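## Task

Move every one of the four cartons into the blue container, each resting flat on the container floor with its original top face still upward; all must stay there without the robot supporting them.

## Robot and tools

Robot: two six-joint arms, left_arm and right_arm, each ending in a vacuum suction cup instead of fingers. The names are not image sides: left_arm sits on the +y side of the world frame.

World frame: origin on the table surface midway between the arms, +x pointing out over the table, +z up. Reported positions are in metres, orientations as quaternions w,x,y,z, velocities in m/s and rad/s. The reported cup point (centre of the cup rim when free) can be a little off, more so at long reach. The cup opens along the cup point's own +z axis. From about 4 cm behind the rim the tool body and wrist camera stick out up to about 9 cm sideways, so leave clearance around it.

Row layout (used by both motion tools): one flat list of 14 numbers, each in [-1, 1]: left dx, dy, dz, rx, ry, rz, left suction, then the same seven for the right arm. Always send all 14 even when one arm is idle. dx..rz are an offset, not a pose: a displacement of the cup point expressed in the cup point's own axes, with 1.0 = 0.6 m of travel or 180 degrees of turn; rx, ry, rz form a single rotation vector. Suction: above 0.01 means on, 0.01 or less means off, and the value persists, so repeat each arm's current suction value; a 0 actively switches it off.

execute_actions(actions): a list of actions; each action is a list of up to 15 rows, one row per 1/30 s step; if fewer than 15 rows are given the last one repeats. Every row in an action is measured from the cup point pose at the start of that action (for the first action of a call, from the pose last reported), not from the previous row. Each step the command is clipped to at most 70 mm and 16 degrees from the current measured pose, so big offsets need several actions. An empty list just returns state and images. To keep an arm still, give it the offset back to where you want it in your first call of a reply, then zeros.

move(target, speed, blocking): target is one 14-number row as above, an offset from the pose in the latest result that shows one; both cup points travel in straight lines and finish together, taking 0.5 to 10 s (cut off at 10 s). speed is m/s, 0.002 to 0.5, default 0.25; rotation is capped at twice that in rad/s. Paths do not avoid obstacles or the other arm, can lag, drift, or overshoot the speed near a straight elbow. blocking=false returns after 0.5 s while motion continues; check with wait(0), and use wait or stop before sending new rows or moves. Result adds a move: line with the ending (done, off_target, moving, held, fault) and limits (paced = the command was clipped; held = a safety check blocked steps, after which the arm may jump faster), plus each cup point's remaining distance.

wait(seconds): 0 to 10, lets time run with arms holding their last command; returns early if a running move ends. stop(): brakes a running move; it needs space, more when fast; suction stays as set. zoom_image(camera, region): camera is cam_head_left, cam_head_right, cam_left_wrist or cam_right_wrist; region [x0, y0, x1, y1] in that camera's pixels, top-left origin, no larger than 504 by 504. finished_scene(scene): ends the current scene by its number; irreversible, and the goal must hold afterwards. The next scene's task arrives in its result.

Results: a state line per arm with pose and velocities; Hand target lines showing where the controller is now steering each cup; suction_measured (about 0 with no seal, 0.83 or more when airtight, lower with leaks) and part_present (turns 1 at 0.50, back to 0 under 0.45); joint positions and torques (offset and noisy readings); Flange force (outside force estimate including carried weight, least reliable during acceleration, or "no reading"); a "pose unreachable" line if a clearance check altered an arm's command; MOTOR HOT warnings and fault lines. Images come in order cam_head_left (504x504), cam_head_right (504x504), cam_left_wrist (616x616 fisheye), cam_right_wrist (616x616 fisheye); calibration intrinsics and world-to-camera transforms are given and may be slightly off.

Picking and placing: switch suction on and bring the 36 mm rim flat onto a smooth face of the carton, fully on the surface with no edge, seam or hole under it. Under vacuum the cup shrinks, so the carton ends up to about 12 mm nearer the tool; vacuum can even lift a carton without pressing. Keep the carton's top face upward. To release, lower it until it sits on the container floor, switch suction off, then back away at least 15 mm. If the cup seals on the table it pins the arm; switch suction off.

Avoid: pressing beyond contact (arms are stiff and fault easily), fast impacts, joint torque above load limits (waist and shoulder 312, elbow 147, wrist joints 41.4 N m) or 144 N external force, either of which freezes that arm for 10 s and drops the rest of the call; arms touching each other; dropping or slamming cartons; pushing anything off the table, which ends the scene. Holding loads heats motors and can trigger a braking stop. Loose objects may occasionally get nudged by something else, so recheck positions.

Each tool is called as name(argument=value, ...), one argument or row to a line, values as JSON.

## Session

execute_actions(
  actions=[],
)

Scene clock: 0.00 s.
left_arm: end_effector_position=(+0.5967, +0.4700, +0.3607) suction_measured=0.00 part_present=0 end_effector_quat_wxyz=(-0.001, -0.281, +0.960, +0.001) end_effector_velocity=(-0.001, +0.001, -0.000) end_effector_angular_velocity=(+0.002, +0.002, +0.001) | right_arm: end_effector_position=(+0.6671, -0.6392, +0.3634) suction_measured=0.01 part_present=0 end_effector_quat_wxyz=(+0.001, +0.329, +0.944, -0.000) end_effector_velocity=(-0.000, -0.001, +0.001) end_effector_angular_velocity=(-0.000, -0.003, -0.001)
Joint positions: left_arm=[-0.051  0.169  1.62   0.001  1.355 -0.578] | right_arm=[-0.055  0.166  1.619 -0.001  1.355  0.472]
Joint velocities: left_arm=[ 0.    -0.     0.     0.002  0.002 -0.001] | right_arm=[-0.001 -0.002 -0.     0.    -0.001  0.   ]
Joint torques (N m, as the joint torque sensors report them, + toward a larger angle): no reading
Flange force (N, the push that the arm receives, along the end effector's own x y z axes): no reading
Hand target (left_arm): +0.597, +0.470, +0.361; -0.001, -0.281, +0.960, +0.001
Hand target (right_arm): +0.667, -0.639, +0.363; +0.001, +0.329, +0.944, -0.000
camera_calibration (this result's frames):
cam_left_wrist: T_world_to_cam=[[0.517666, -0.855537, 0.00887351, 0.101018], [-0.773781, -0.463722, 0.431537, 0.55116], [-0.365081, -0.230259, -0.902051, 0.729114], [0, 0, 0, 1]] pos_world=[0.64037, 0.509894, 0.418956]
cam_right_wrist: T_world_to_cam=[[-0.579913, -0.814612, 0.0104096, -0.129445], [-0.714001, 0.51436, 0.475012, 0.647572], [-0.392305, 0.268033, -0.879918, 0.8352], [0, 0, 0, 1]] pos_world=[0.714953, -0.662394, 0.42865]

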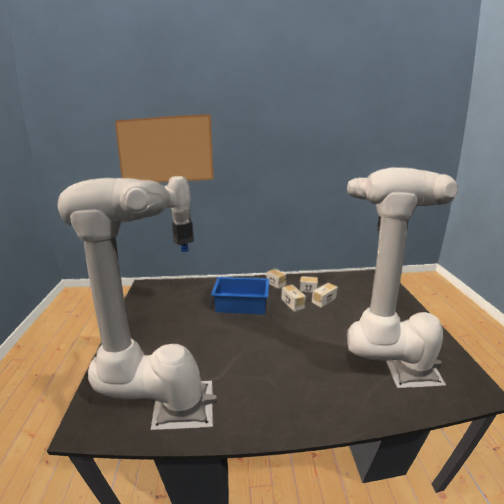

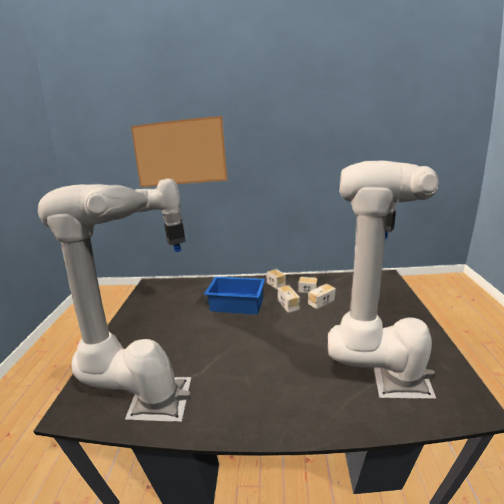

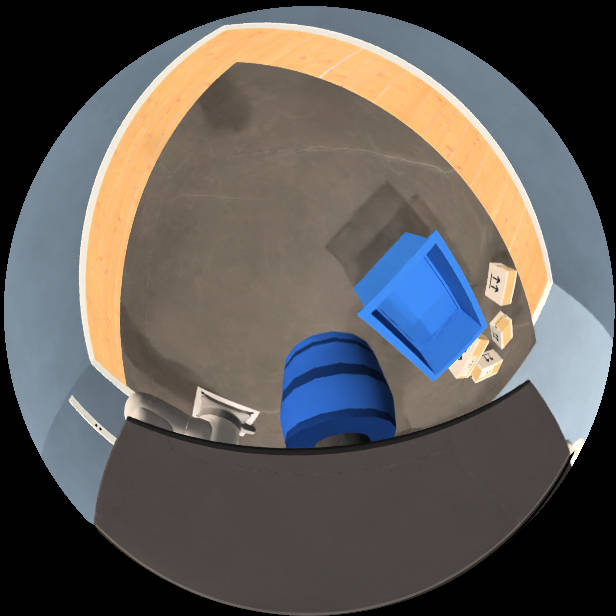

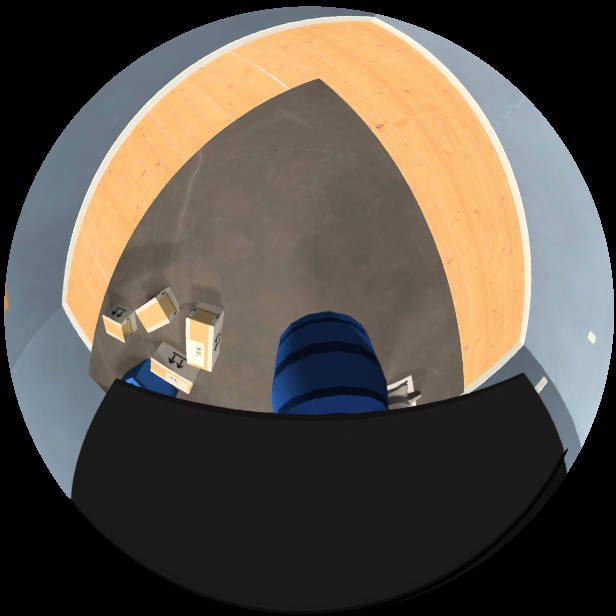

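move(
  target=[0.03,0.415,0,0,0,0,0,0.632,0.752,-0.03,0,0,-0.197,0],
  speed=0.4,
)

zoom_image(
  camera="cam_right_wrist",
  region=[280, 120, 480, 320],
)

zoom_image(
  camera="cam_right_wrist",
  region=[110, 150, 310, 350],
)

Scene clock: 6.47 s.
left_arm: end_effector_position=(+0.4474, +0.6702, +0.3609) suction_measured=0.00 part_present=0 end_effector_quat_wxyz=(-0.001, -0.281, +0.960, +0.000) end_effector_velocity=(-0.000, +0.000, +0.000) end_effector_angular_velocity=(+0.000, -0.001, +0.000) | right_arm: end_effector_position=(+0.6497, -0.0502, +0.3816) suction_measured=0.01 part_present=0 end_effector_quat_wxyz=(+0.001, +0.026, +1.000, +0.000) end_effector_velocity=(+0.001, -0.001, -0.000) end_effector_angular_velocity=(-0.000, +0.001, -0.002)
Joint positions: left_arm=[ 0.324  0.01   1.795  0.001  1.339 -0.203] | right_arm=[ 0.77   0.398  1.281 -0.001  1.461  0.677]
Joint velocities: left_arm=[ 0.    -0.001 -0.    -0.    -0.     0.   ] | right_arm=[-0.001  0.    -0.     0.     0.001  0.   ]
Joint torques (N m, as the joint torque sensors report them, + toward a larger angle): left_arm=[ -1.05 -37.83 -36.24   4.44  -0.24  -0.1 ] | right_arm=[  4.98 -76.97 -41.49   4.32  -0.03  -0.92]
Flange force (N, the push that the arm receives, along the end effector's own x y z axes): left_arm=[-0.8 2.1 -6.2] | right_arm=[2.8 -10.2 1.1]
Hand target (left_arm): +0.447, +0.670, +0.361; -0.001, -0.281, +0.960, +0.000
Hand target (right_arm): +0.650, -0.050, +0.382; +0.001, +0.026, +1.000, +0.000
Off the commanded pose (left_arm): 0.000 m, 0 deg.
Off the commanded pose (right_arm): 0.001 m, 0 deg.
move: done
camera_calibration (this result's frames):
cam_left_wrist: T_world_to_cam=[[0.51764, -0.855547, 0.00941119, 0.349443], [-0.773693, -0.463362, 0.432082, 0.527909], [-0.365305, -0.230944, -0.901785, 0.721314], [0, 0, 0, 1]] pos_world=[0.491053, 0.710161, 0.419082]
cam_right_wrist: T_world_to_cam=[[0.0000162799, -0.999951, 0.00994299, -0.0458903], [-0.879962, 0.00470903, 0.475021, 0.405811], [-0.475044, -0.00875719, -0.879918, 0.726493], [0, 0, 0, 1]] pos_world=[0.702216, -0.041437, 0.446942]

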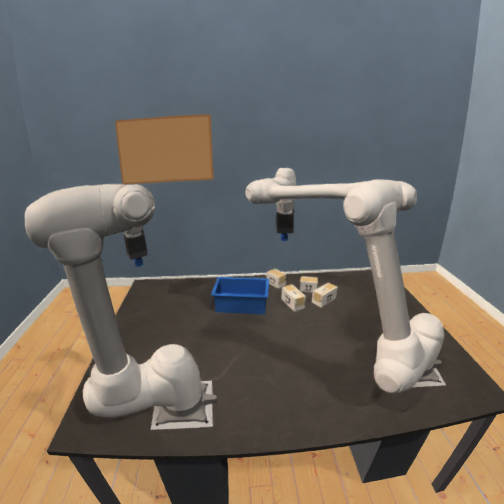

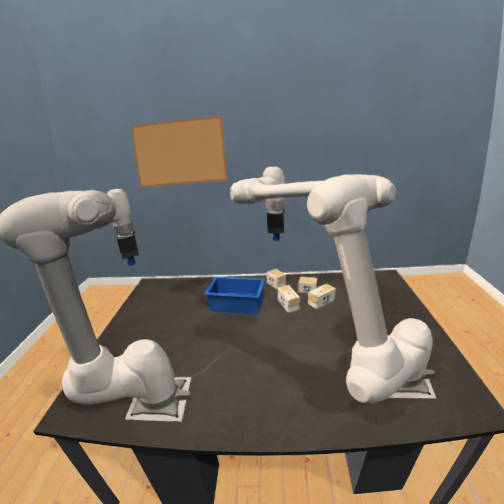

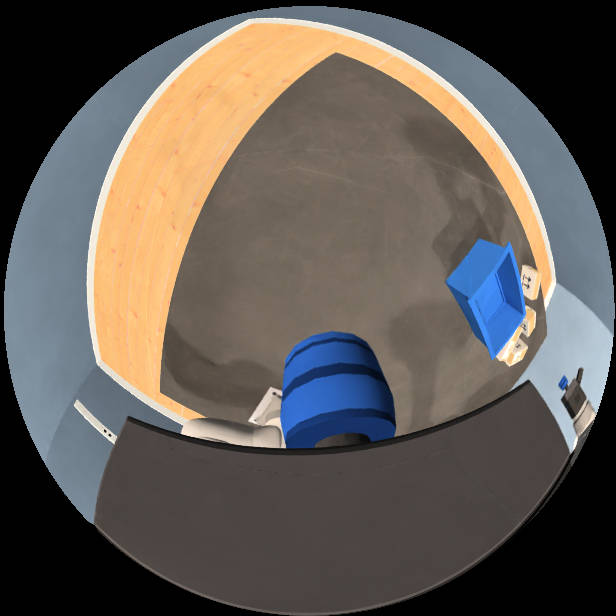

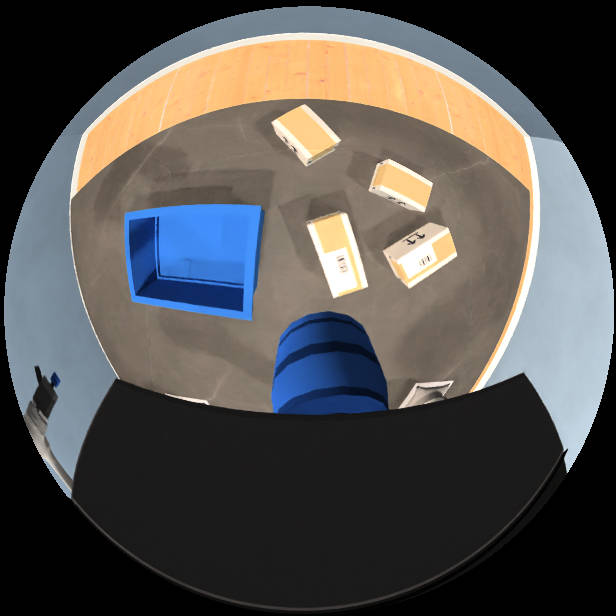

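Region (280, 120, 480, 320) of cam_right_wrist's 616x616 image, scaled by 2.520, with more detail than that image has.

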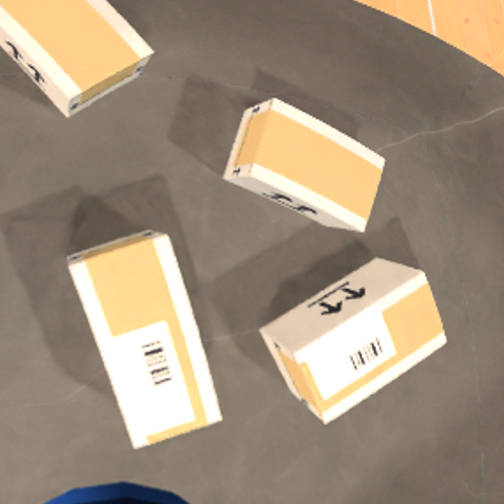

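Region (110, 150, 310, 350) of cam_right_wrist's 616x616 image, scaled by 2.520, with more detail than that image has.

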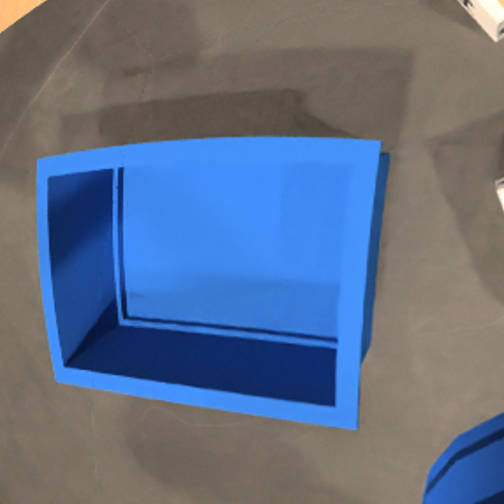

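move(
  target=[0,0,0,0,0,0,0,0.13,0.377,0.13,0,0,0,0],
  speed=0.3,
)

zoom_image(
  camera="cam_right_wrist",
  region=[180, 90, 440, 350],
)

Scene clock: 14.60 s.
left_arm: end_effector_position=(+0.4474, +0.6702, +0.3609) suction_measured=0.00 part_present=0 end_effector_quat_wxyz=(-0.001, -0.281, +0.960, +0.000) end_effector_velocity=(+0.001, +0.000, -0.001) end_effector_angular_velocity=(+0.001, -0.001, -0.001) | right_arm: end_effector_position=(+0.5835, +0.1796, +0.3039) suction_measured=0.01 part_present=0 end_effector_quat_wxyz=(+0.001, +0.026, +1.000, +0.001) end_effector_velocity=(-0.001, +0.002, +0.001) end_effector_angular_velocity=(+0.002, +0.000, +0.001)
Joint positions: left_arm=[ 0.324  0.01   1.795  0.001  1.339 -0.203] | right_arm=[ 1.02   0.618  1.081 -0.001  1.44   0.927]
Joint velocities: left_arm=[-0.001  0.001 -0.     0.001 -0.002 -0.   ] | right_arm=[ 0.002  0.001 -0.003  0.001  0.001  0.001]
Joint torques (N m, as the joint torque sensors report them, + toward a larger angle): left_arm=[ -1.5  -37.12 -36.71   4.38  -0.32  -0.21] | right_arm=[  4.82 -96.14 -40.7    4.33   0.3   -0.9 ]
Flange force (N, the push that the arm receives, along the end effector's own x y z axes): left_arm=[-0.1 2.7 -5.4] | right_arm=[1.8 -9.3 0.7]
Hand target (left_arm): +0.447, +0.670, +0.361; -0.001, -0.281, +0.960, +0.000
Hand target (right_arm): +0.583, +0.180, +0.304; +0.001, +0.026, +1.000, +0.001
Off the commanded pose (left_arm): 0.000 m, 0 deg.
Off the commanded pose (right_arm): 0.000 m, 0 deg.
move: done
camera_calibration (this result's frames):
cam_left_wrist: T_world_to_cam=[[0.517656, -0.855537, 0.00941686, 0.349452], [-0.773687, -0.463375, 0.432078, 0.527915], [-0.365295, -0.230953, -0.901787, 0.721319], [0, 0, 0, 1]] pos_world=[0.49104, 0.710183, 0.419085]
cam_right_wrist: T_world_to_cam=[[-0.0000235609, -0.999956, 0.0093738, 0.184933], [-0.879891, 0.00447494, 0.475155, 0.383296], [-0.475176, -0.00823672, -0.879852, 0.628586], [0, 0, 0, 1]] pos_world=[0.635952, 0.188387, 0.369204]

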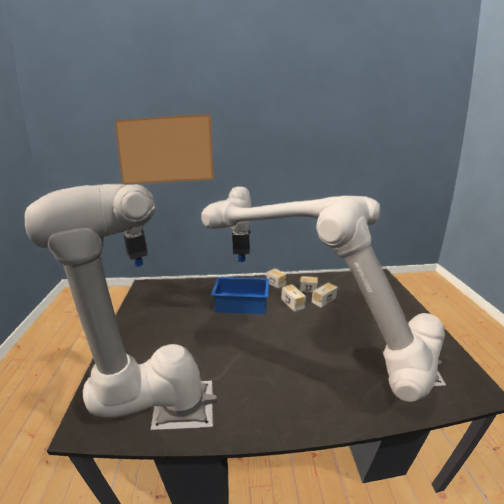

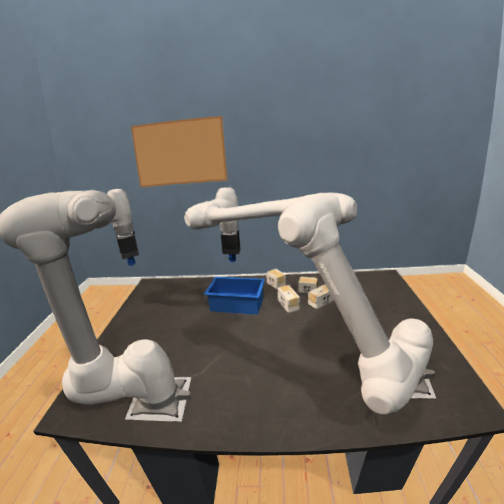

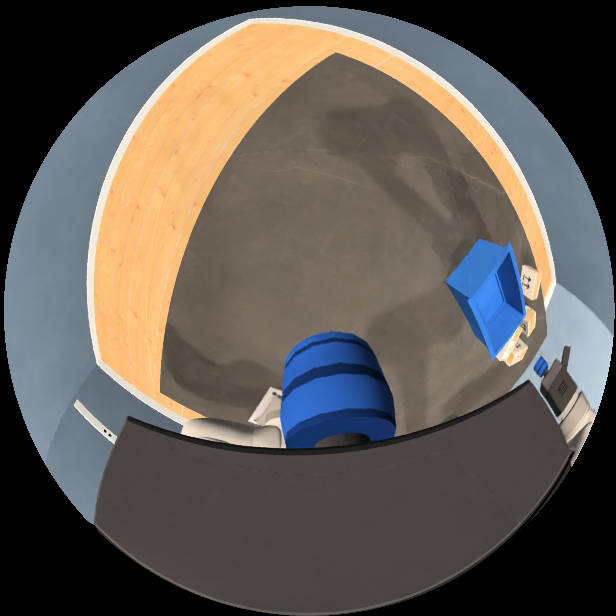

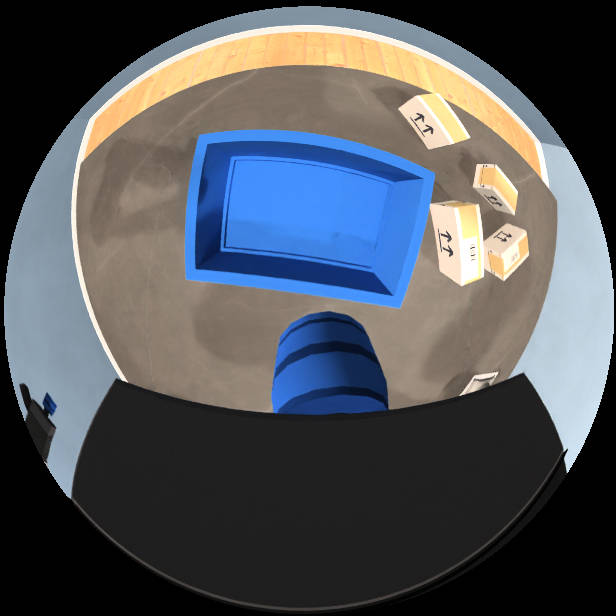

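Region (180, 90, 440, 350) of cam_right_wrist's 616x616 image, scaled by 1.938, with more detail than that image has.

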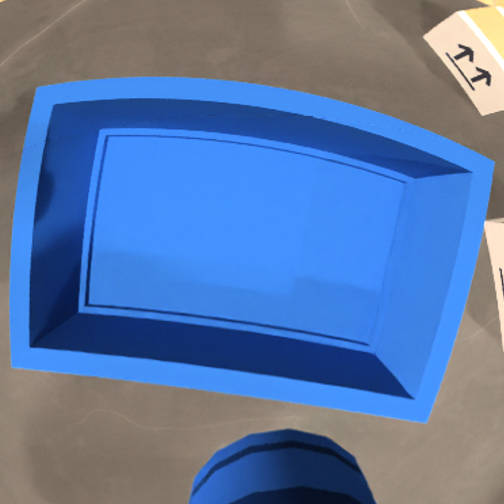

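move(
  target=[0,0,0,0,0,0,0,-0.07,-0.467,0.29,0,0,-0.106,0],
  speed=0.3,
)

Scene clock: 49.00 s.
left_arm: end_effector_position=(+0.4474, +0.6702, +0.3609) suction_measured=0.00 part_present=0 end_effector_quat_wxyz=(-0.001, -0.281, +0.960, +0.000) end_effector_velocity=(-0.000, -0.001, +0.000) end_effector_angular_velocity=(-0.001, -0.000, +0.001) | right_arm: end_effector_position=(+0.6116, -0.1019, +0.1295) suction_measured=0.01 part_present=0 end_effector_quat_wxyz=(+0.001, -0.140, +0.990, +0.000) end_effector_velocity=(+0.001, -0.002, +0.000) end_effector_angular_velocity=(+0.001, -0.001, -0.001)
Joint positions: left_arm=[ 0.324  0.01   1.795  0.001  1.339 -0.203] | right_arm=[ 0.743  0.44   1.702 -0.001  0.998  0.318]
Joint velocities: left_arm=[ 0.    -0.001  0.    -0.001  0.001 -0.   ] | right_arm=[-0.003 -0.002  0.002 -0.    -0.002 -0.002]
Joint torques (N m, as the joint torque sensors report them, + toward a larger angle): left_arm=[ -0.97 -36.28 -36.17   4.34  -0.27  -0.26] | right_arm=[  1.94 -72.46 -34.76   3.73   0.15  -0.66]
Flange force (N, the push that the arm receives, along the end effector's own x y z axes): left_arm=[0.9 2.3 -6.4] | right_arm=[8.0 -5.0 -4.1]
Hand target (left_arm): +0.447, +0.670, +0.361; -0.001, -0.281, +0.960, +0.000
Hand target (right_arm): +0.612, -0.102, +0.129; +0.001, -0.140, +0.990, +0.000
Off the commanded pose (left_arm): 0.000 m, 0 deg.
Off the commanded pose (right_arm): 0.000 m, 0 deg.
move: done
camera_calibration (this result's frames):
cam_left_wrist: T_world_to_cam=[[0.517657, -0.855537, 0.00941532, 0.349436], [-0.773683, -0.463375, 0.432085, 0.527912], [-0.365302, -0.230956, -0.901784, 0.721319], [0, 0, 0, 1]] pos_world=[0.491048, 0.71017, 0.41908]
cam_right_wrist: T_world_to_cam=[[0.327166, -0.944907, 0.0106024, -0.289633], [-0.833208, -0.283162, 0.474956, 0.434331], [-0.445787, -0.164224, -0.879946, 0.452347], [0, 0, 0, 1]] pos_world=[0.658297, -0.0764036, 0.194824]

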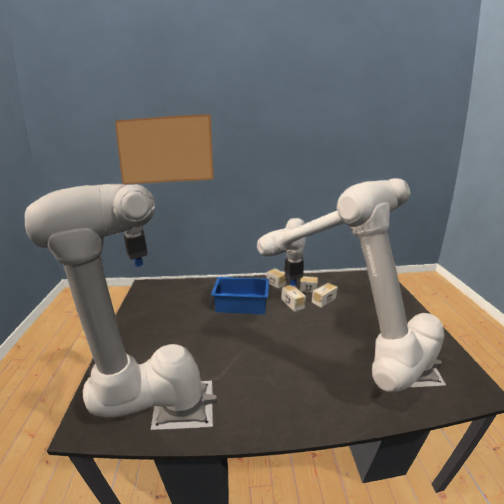

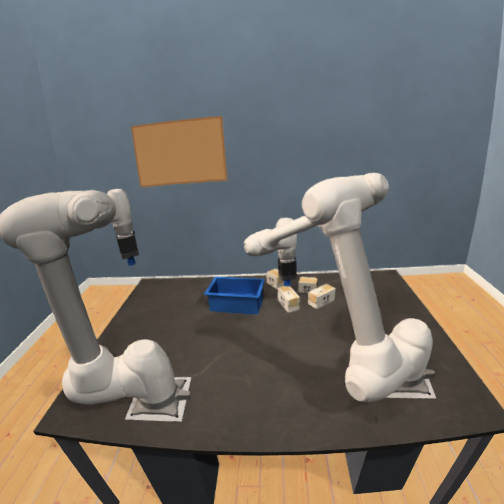

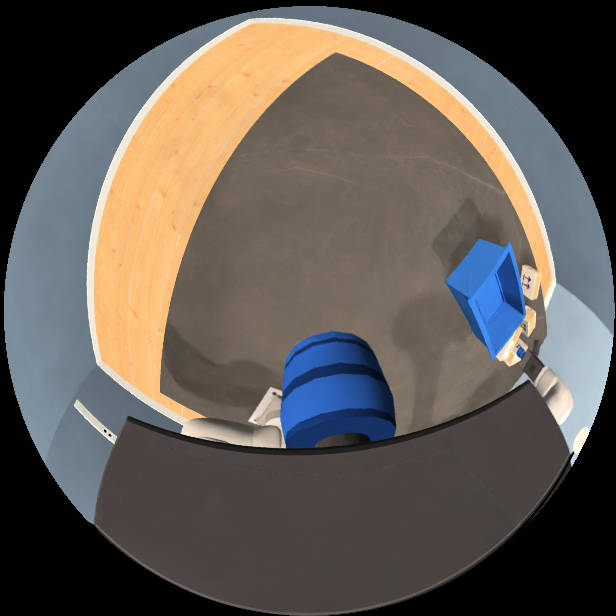

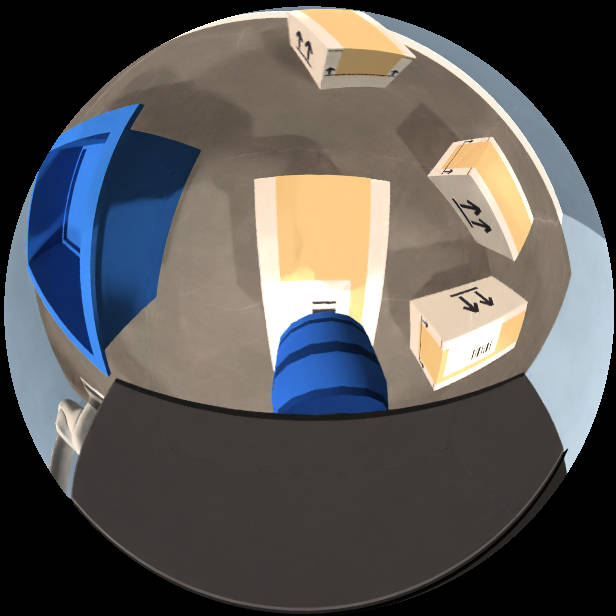

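move(
  target=[0,0,0,0,0,0,0,0,0,0.075,0,0,0,1],
  speed=0.04,
)

Scene clock: 56.27 s.
left_arm: end_effector_position=(+0.4474, +0.6702, +0.3609) suction_measured=0.00 part_present=0 end_effector_quat_wxyz=(-0.001, -0.281, +0.960, +0.000) end_effector_velocity=(+0.000, +0.000, -0.000) end_effector_angular_velocity=(+0.000, -0.001, +0.001) | right_arm: end_effector_position=(+0.6118, -0.1019, +0.0846) suction_measured=0.01 part_present=0 end_effector_quat_wxyz=(+0.001, -0.140, +0.990, +0.000) end_effector_velocity=(-0.001, -0.001, -0.002) end_effector_angular_velocity=(-0.002, +0.002, +0.001)
Joint positions: left_arm=[ 0.324  0.01   1.795  0.001  1.339 -0.203] | right_arm=[ 0.743  0.482  1.733 -0.001  0.925  0.318]
Joint velocities: left_arm=[-0.    -0.     0.    -0.    -0.001 -0.001] | right_arm=[ 0.     0.002  0.001 -0.001 -0.     0.   ]
Joint torques (N m, as the joint torque sensors report them, + toward a larger angle): left_arm=[ -1.27 -36.06 -36.36   4.35  -0.41  -0.27] | right_arm=[  3.43 -78.29 -32.67   3.53   0.02  -0.8 ]
Flange force (N, the push that the arm receives, along the end effector's own x y z axes): left_arm=[1.2 2.8 -6.4] | right_arm=[1.1 -4.2 -1.2]
Hand target (left_arm): +0.447, +0.670, +0.361; -0.001, -0.281, +0.960, +0.000
Hand target (right_arm): +0.612, -0.102, +0.085; +0.001, -0.140, +0.990, +0.000
Off the commanded pose (left_arm): 0.000 m, 0 deg.
Off the commanded pose (right_arm): 0.000 m, 0 deg.
move: done
camera_calibration (this result's frames):
cam_left_wrist: T_world_to_cam=[[0.517656, -0.855537, 0.00941684, 0.349452], [-0.773687, -0.463375, 0.432078, 0.527915], [-0.365295, -0.230953, -0.901787, 0.721319], [0, 0, 0, 1]] pos_world=[0.49104, 0.710183, 0.419085]
cam_right_wrist: T_world_to_cam=[[0.327055, -0.944947, 0.0105184, -0.289124], [-0.833226, -0.283101, 0.474961, 0.455833], [-0.445835, -0.164103, -0.879944, 0.41288], [0, 0, 0, 1]] pos_world=[0.658448, -0.0764059, 0.149849]

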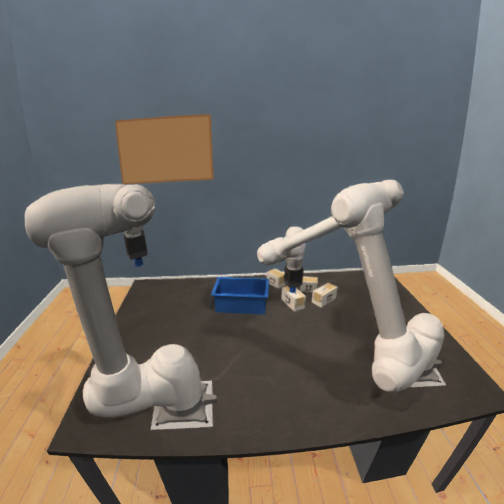

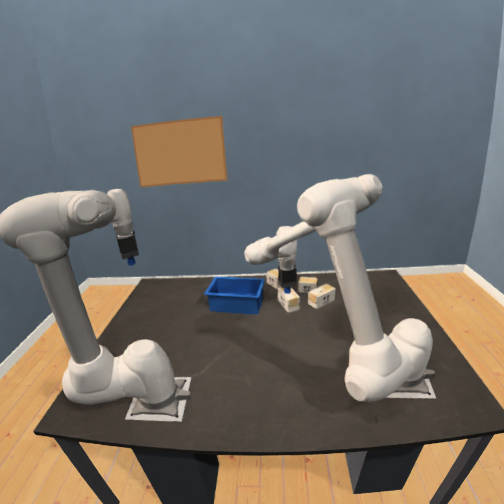

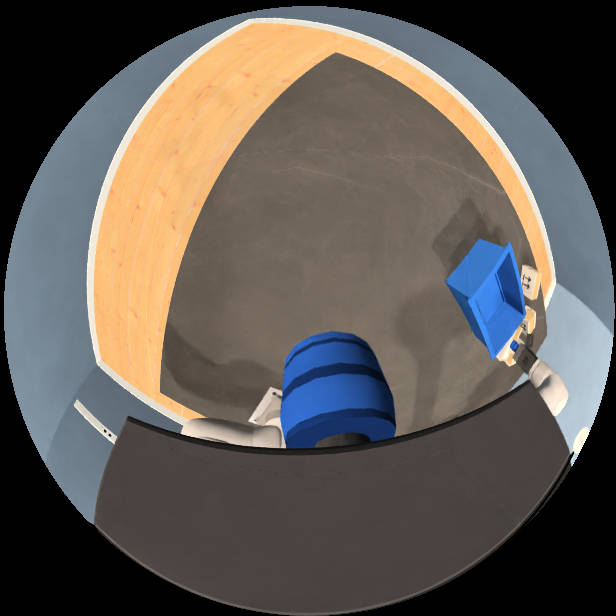

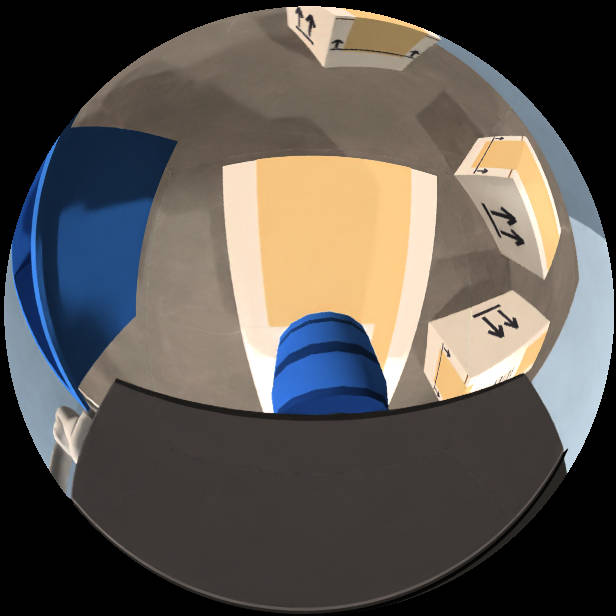

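move(
  target=[0,0,0,0,0,0,0,0,0,0.009,0,0,0,1],
  speed=0.015,
)

Scene clock: 60.00 s.
left_arm: end_effector_position=(+0.4474, +0.6702, +0.3609) suction_measured=0.00 part_present=0 end_effector_quat_wxyz=(-0.001, -0.281, +0.960, +0.000) end_effector_velocity=(+0.000, -0.001, +0.001) end_effector_angular_velocity=(-0.001, -0.001, -0.001) | right_arm: end_effector_position=(+0.6117, -0.1018, +0.0792) suction_measured=0.95 part_present=1 end_effector_quat_wxyz=(+0.001, -0.140, +0.990, +0.000) end_effector_velocity=(+0.000, -0.001, -0.002) end_effector_angular_velocity=(-0.002, +0.001, +0.001)
Joint positions: left_arm=[ 0.324  0.01   1.795  0.001  1.339 -0.203] | right_arm=[ 0.743  0.487  1.736 -0.001  0.916  0.318]
Joint velocities: left_arm=[-0.001 -0.001 -0.    -0.001 -0.     0.   ] | right_arm=[-0.     0.002  0.001 -0.002 -0.001 -0.   ]
Joint torques (N m, as the joint torque sensors report them, + toward a larger angle): left_arm=[ -0.98 -37.   -36.4    4.48  -0.25  -0.15] | right_arm=[  3.72 -80.   -34.39   3.39   0.14  -0.74]
Flange force (N, the push that the arm receives, along the end effector's own x y z axes): left_arm=[0.3 2.0 -6.0] | right_arm=[3.0 -5.3 2.0]
Hand target (left_arm): +0.447, +0.670, +0.361; -0.001, -0.281, +0.960, +0.000
Hand target (right_arm): +0.612, -0.102, +0.079; +0.001, -0.140, +0.990, +0.000
Off the commanded pose (left_arm): 0.000 m, 0 deg.
Off the commanded pose (right_arm): 0.000 m, 0 deg.
move: done
camera_calibration (this result's frames):
cam_left_wrist: T_world_to_cam=[[0.517657, -0.855537, 0.00941519, 0.349437], [-0.773683, -0.463375, 0.432085, 0.527912], [-0.365302, -0.230956, -0.901784, 0.721318], [0, 0, 0, 1]] pos_world=[0.491048, 0.71017, 0.41908]
cam_right_wrist: T_world_to_cam=[[0.32722, -0.944889, 0.0105589, -0.28908], [-0.833189, -0.28323, 0.474948, 0.458336], [-0.445783, -0.16421, -0.87995, 0.40811], [0, 0, 0, 1]] pos_world=[0.658402, -0.076318, 0.144483]

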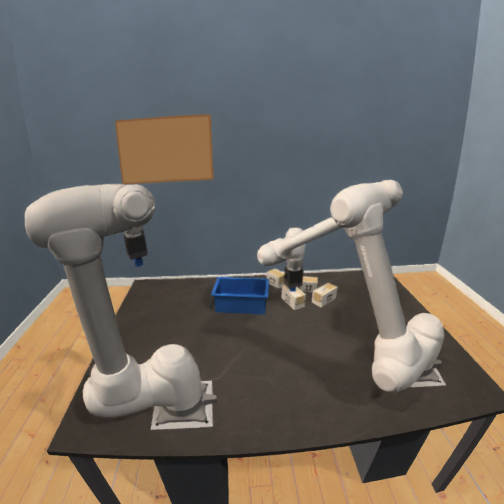

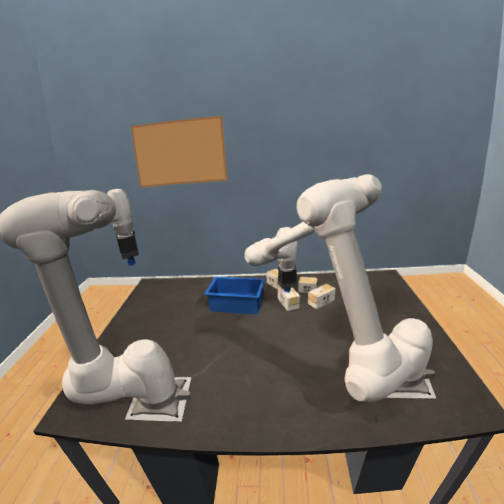

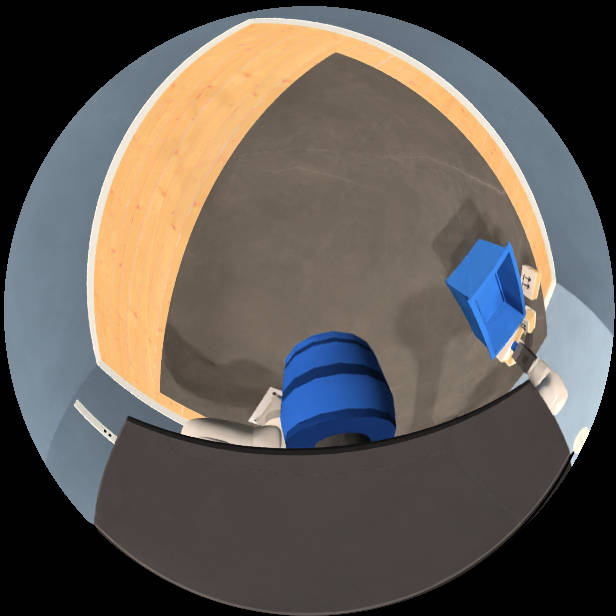

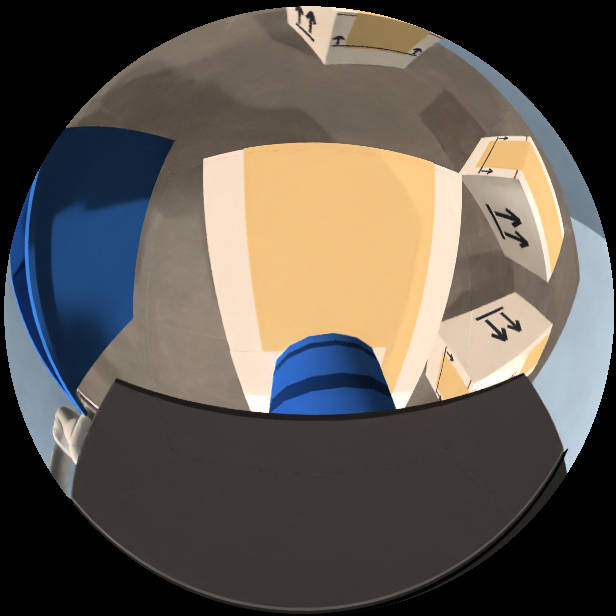

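move(
  target=[0,0,0,0,0,0,0,0,0,-0.27,0,0,0,1],
  speed=0.25,
)

move(
  target=[0,0,0,0,0,0,0,-0.062,0.405,0,0,0,-0.34,1],
  speed=0.3,
)

move(
  target=[0,0,0,0,0,0,0,0,0,0.21,0,0,0,1],
  speed=0.1,
)

Scene clock: 73.07 s.
left_arm: end_effector_position=(+0.4474, +0.6702, +0.3609) suction_measured=0.00 part_present=0 end_effector_quat_wxyz=(-0.001, -0.281, +0.960, +0.000) end_effector_velocity=(+0.000, +0.000, -0.000) end_effector_angular_velocity=(+0.001, -0.001, -0.000) | right_arm: end_effector_position=(+0.6114, -0.1022, +0.2412) suction_measured=0.95 part_present=1 end_effector_quat_wxyz=(+0.001, -0.140, +0.990, +0.000) end_effector_velocity=(+0.000, -0.000, +0.001) end_effector_angular_velocity=(-0.001, -0.001, +0.000)
Joint positions: left_arm=[ 0.324  0.01   1.795  0.001  1.339 -0.203] | right_arm=[ 0.743  0.356  1.601 -0.001  1.183  0.318]
Joint velocities: left_arm=[ 0.     0.    -0.     0.    -0.001  0.   ] | right_arm=[ 0.    -0.001 -0.001 -0.001  0.002  0.   ]
Joint torques (N m, as the joint torque sensors report them, + toward a larger angle): left_arm=[ -2.21 -36.73 -36.51   4.36  -0.4   -0.06] | right_arm=[  3.01 -74.46 -40.03   3.85   0.44  -0.9 ]
Flange force (N, the push that the arm receives, along the end effector's own x y z axes): left_arm=[0.7 4.3 -6.2] | right_arm=[2.5 -4.4 4.6]
Hand target (left_arm): +0.447, +0.670, +0.361; -0.001, -0.281, +0.960, +0.000
Hand target (right_arm): +0.611, -0.102, +0.241; +0.001, -0.140, +0.990, +0.000
Off the commanded pose (left_arm): 0.000 m, 0 deg.
Off the commanded pose (right_arm): 0.000 m, 0 deg.
move: done
camera_calibration (this result's frames):
cam_left_wrist: T_world_to_cam=[[0.517656, -0.855537, 0.00941686, 0.349452], [-0.773687, -0.463375, 0.432079, 0.527915], [-0.365296, -0.230954, -0.901787, 0.721319], [0, 0, 0, 1]] pos_world=[0.49104, 0.710183, 0.419085]
cam_right_wrist: T_world_to_cam=[[0.326862, -0.945012, 0.0106257, -0.290832], [-0.833294, -0.282881, 0.474973, 0.381151], [-0.44585, -0.164105, -0.879936, 0.550521], [0, 0, 0, 1]] pos_world=[0.658123, -0.0766766, 0.306477]

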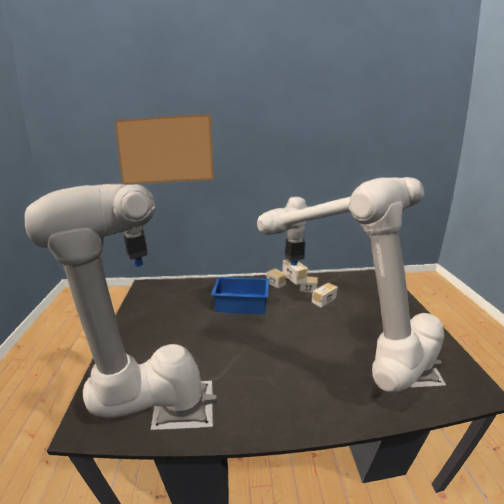

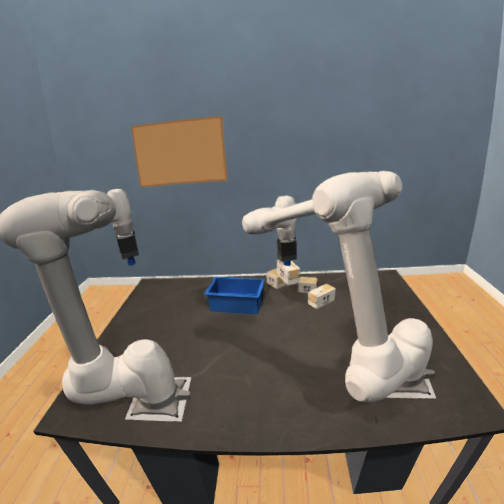

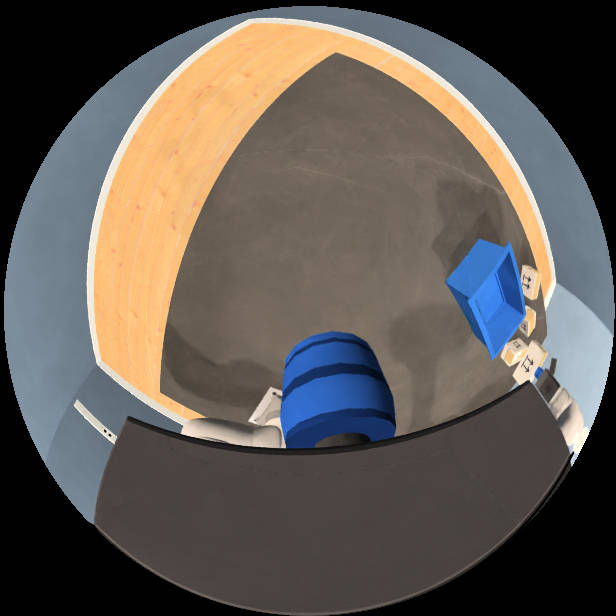

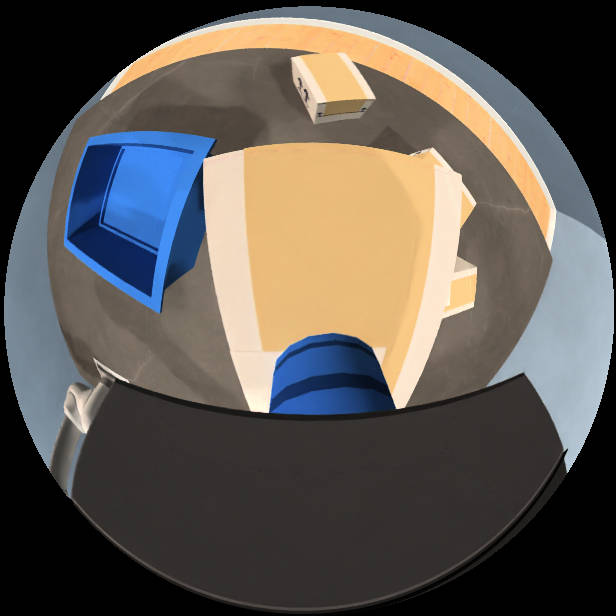

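Scene clock: 75.30 s.
left_arm: end_effector_position=(+0.4474, +0.6702, +0.3609) suction_measured=0.00 part_present=0 end_effector_quat_wxyz=(-0.001, -0.281, +0.960, +0.000) end_effector_velocity=(-0.000, -0.000, +0.000) end_effector_angular_velocity=(+0.001, +0.000, +0.000) | right_arm: end_effector_position=(+0.5795, +0.1415, +0.2415) suction_measured=0.95 part_present=1 end_effector_quat_wxyz=(-0.001, +0.625, -0.781, +0.000) end_effector_velocity=(-0.001, +0.001, -0.001) end_effector_angular_velocity=(-0.000, +0.003, +0.003)
Joint positions: left_arm=[ 0.324  0.01   1.795  0.001  1.339 -0.203] | right_arm=[ 0.995  0.584  1.251 -0.001  1.304 -0.498]
Joint velocities: left_arm=[-0.    -0.001  0.001  0.001  0.    -0.001] | right_arm=[ 0.001  0.002 -0.001  0.002  0.001 -0.002]
Joint torques (N m, as the joint torque sensors report them, + toward a larger angle): left_arm=[ -1.73 -35.93 -36.34   4.32  -0.37  -0.07] | right_arm=[  3.56 -95.07 -42.29   4.1    0.37  -0.88]
Flange force (N, the push that the arm receives, along the end effector's own x y z axes): left_arm=[1.3 3.3 -6.5] | right_arm=[10.0 1.9 4.4]
Hand target (left_arm): +0.447, +0.670, +0.361; -0.001, -0.281, +0.960, +0.000
Hand target (right_arm): +0.579, +0.142, +0.241; +0.001, -0.625, +0.781, -0.000
Off the commanded pose (left_arm): 0.000 m, 0 deg.
Off the commanded pose (right_arm): 0.000 m, 0 deg.
move: done
camera_calibration (this result's frames):
cam_left_wrist: T_world_to_cam=[[0.517656, -0.855537, 0.00941687, 0.349452], [-0.773687, -0.463375, 0.432079, 0.527914], [-0.365296, -0.230954, -0.901787, 0.721319], [0, 0, 0, 1]] pos_world=[0.49104, 0.710183, 0.419084]
cam_right_wrist: T_world_to_cam=[[0.98552, -0.169116, 0.0122686, -0.541953], [-0.154519, -0.865946, 0.47567, 0.112321], [-0.0698196, -0.470678, -0.879538, 0.401927], [0, 0, 0, 1]] pos_world=[0.579523, 0.194789, 0.306732]

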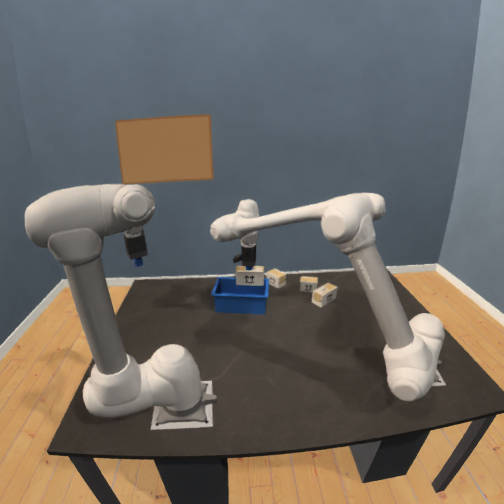

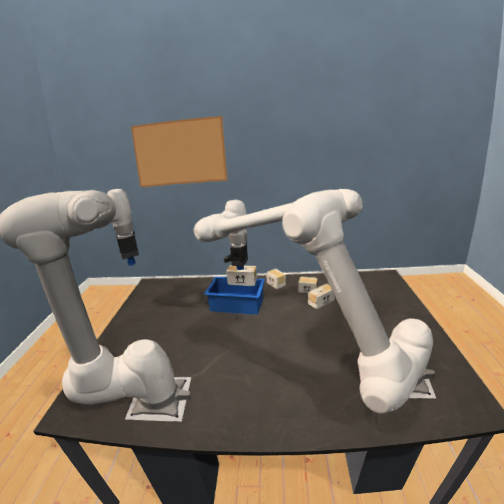

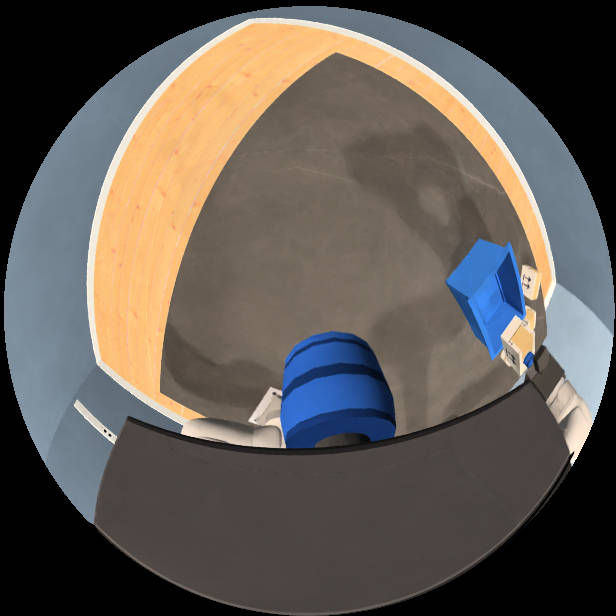

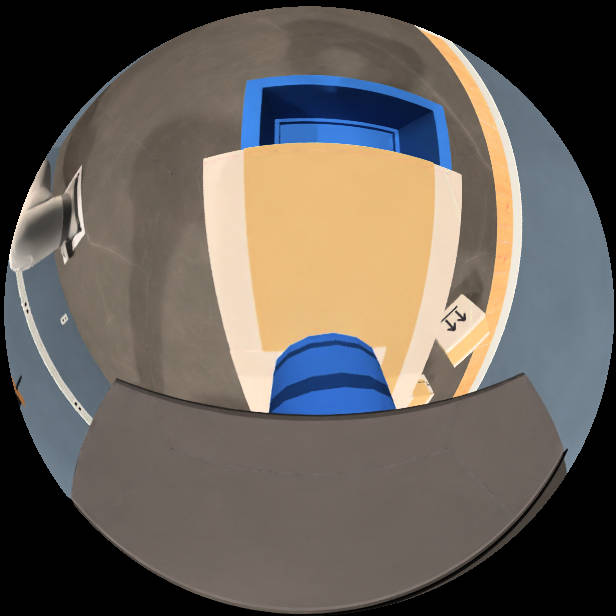

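Scene clock: 76.90 s.
left_arm: end_effector_position=(+0.4474, +0.6702, +0.3609) suction_measured=0.00 part_present=0 end_effector_quat_wxyz=(-0.001, -0.281, +0.960, +0.000) end_effector_velocity=(-0.000, +0.000, -0.001) end_effector_angular_velocity=(-0.000, +0.004, +0.001) | right_arm: end_effector_position=(+0.5797, +0.1418, +0.1155) suction_measured=0.95 part_present=1 end_effector_quat_wxyz=(-0.001, +0.625, -0.781, +0.000) end_effector_velocity=(+0.000, -0.001, -0.001) end_effector_angular_velocity=(-0.001, -0.000, -0.000)
Joint positions: left_arm=[ 0.324  0.01   1.795  0.001  1.339 -0.203] | right_arm=[ 0.995  0.659  1.366 -0.001  1.114 -0.498]
Joint velocities: left_arm=[-0.     0.002 -0.     0.001  0.001 -0.001] | right_arm=[-0.001  0.     0.001 -0.001 -0.001  0.   ]
Joint torques (N m, as the joint torque sensors report them, + toward a larger angle): left_arm=[ -1.78 -36.7  -37.03   4.41  -0.47  -0.16] | right_arm=[  3.04 -99.83 -39.55   3.84   0.15  -1.1 ]
Flange force (N, the push that the arm receives, along the end effector's own x y z axes): left_arm=[0.8 3.6 -5.3] | right_arm=[7.3 1.4 3.3]
Hand target (left_arm): +0.447, +0.670, +0.361; -0.001, -0.281, +0.960, +0.000
Hand target (right_arm): +0.580, +0.142, +0.115; +0.001, -0.625, +0.781, -0.000
Off the commanded pose (left_arm): 0.000 m, 0 deg.
Off the commanded pose (right_arm): 0.000 m, 0 deg.
move: done
camera_calibration (this result's frames):
cam_left_wrist: T_world_to_cam=[[0.517656, -0.855537, 0.00941677, 0.349452], [-0.773687, -0.463375, 0.432079, 0.527914], [-0.365296, -0.230954, -0.901787, 0.721319], [0, 0, 0, 1]] pos_world=[0.49104, 0.710183, 0.419084]
cam_right_wrist: T_world_to_cam=[[0.98555, -0.168938, 0.0122682, -0.540611], [-0.154365, -0.865992, 0.475635, 0.172424], [-0.0697287, -0.470656, -0.879557, 0.291225], [0, 0, 0, 1]] pos_world=[0.579722, 0.195055, 0.180771]

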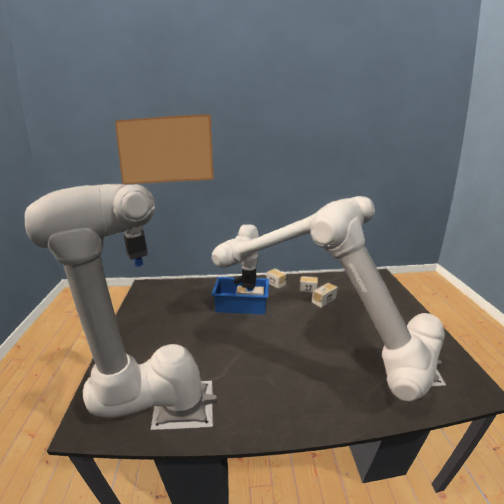

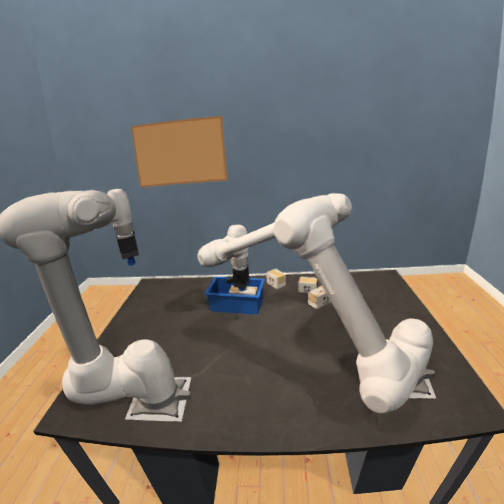

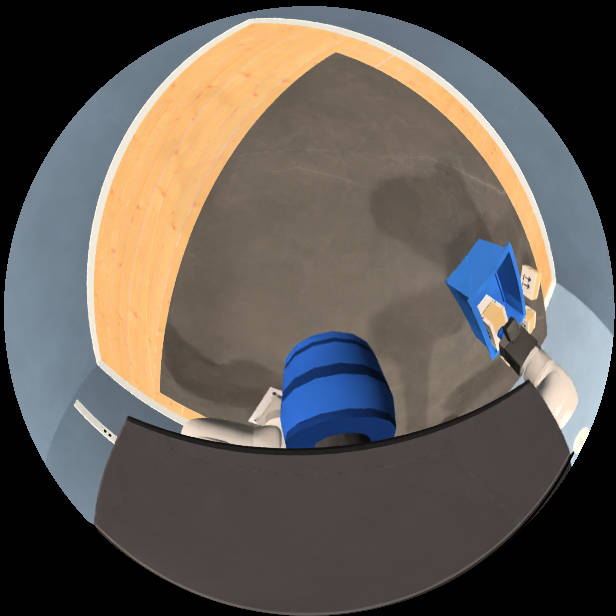

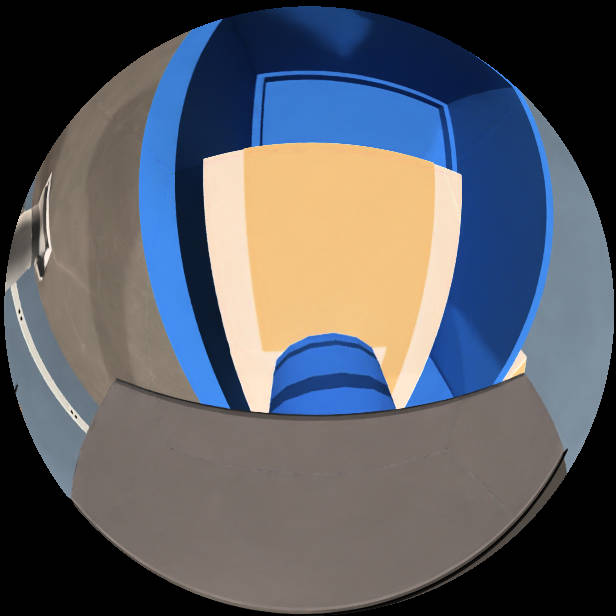

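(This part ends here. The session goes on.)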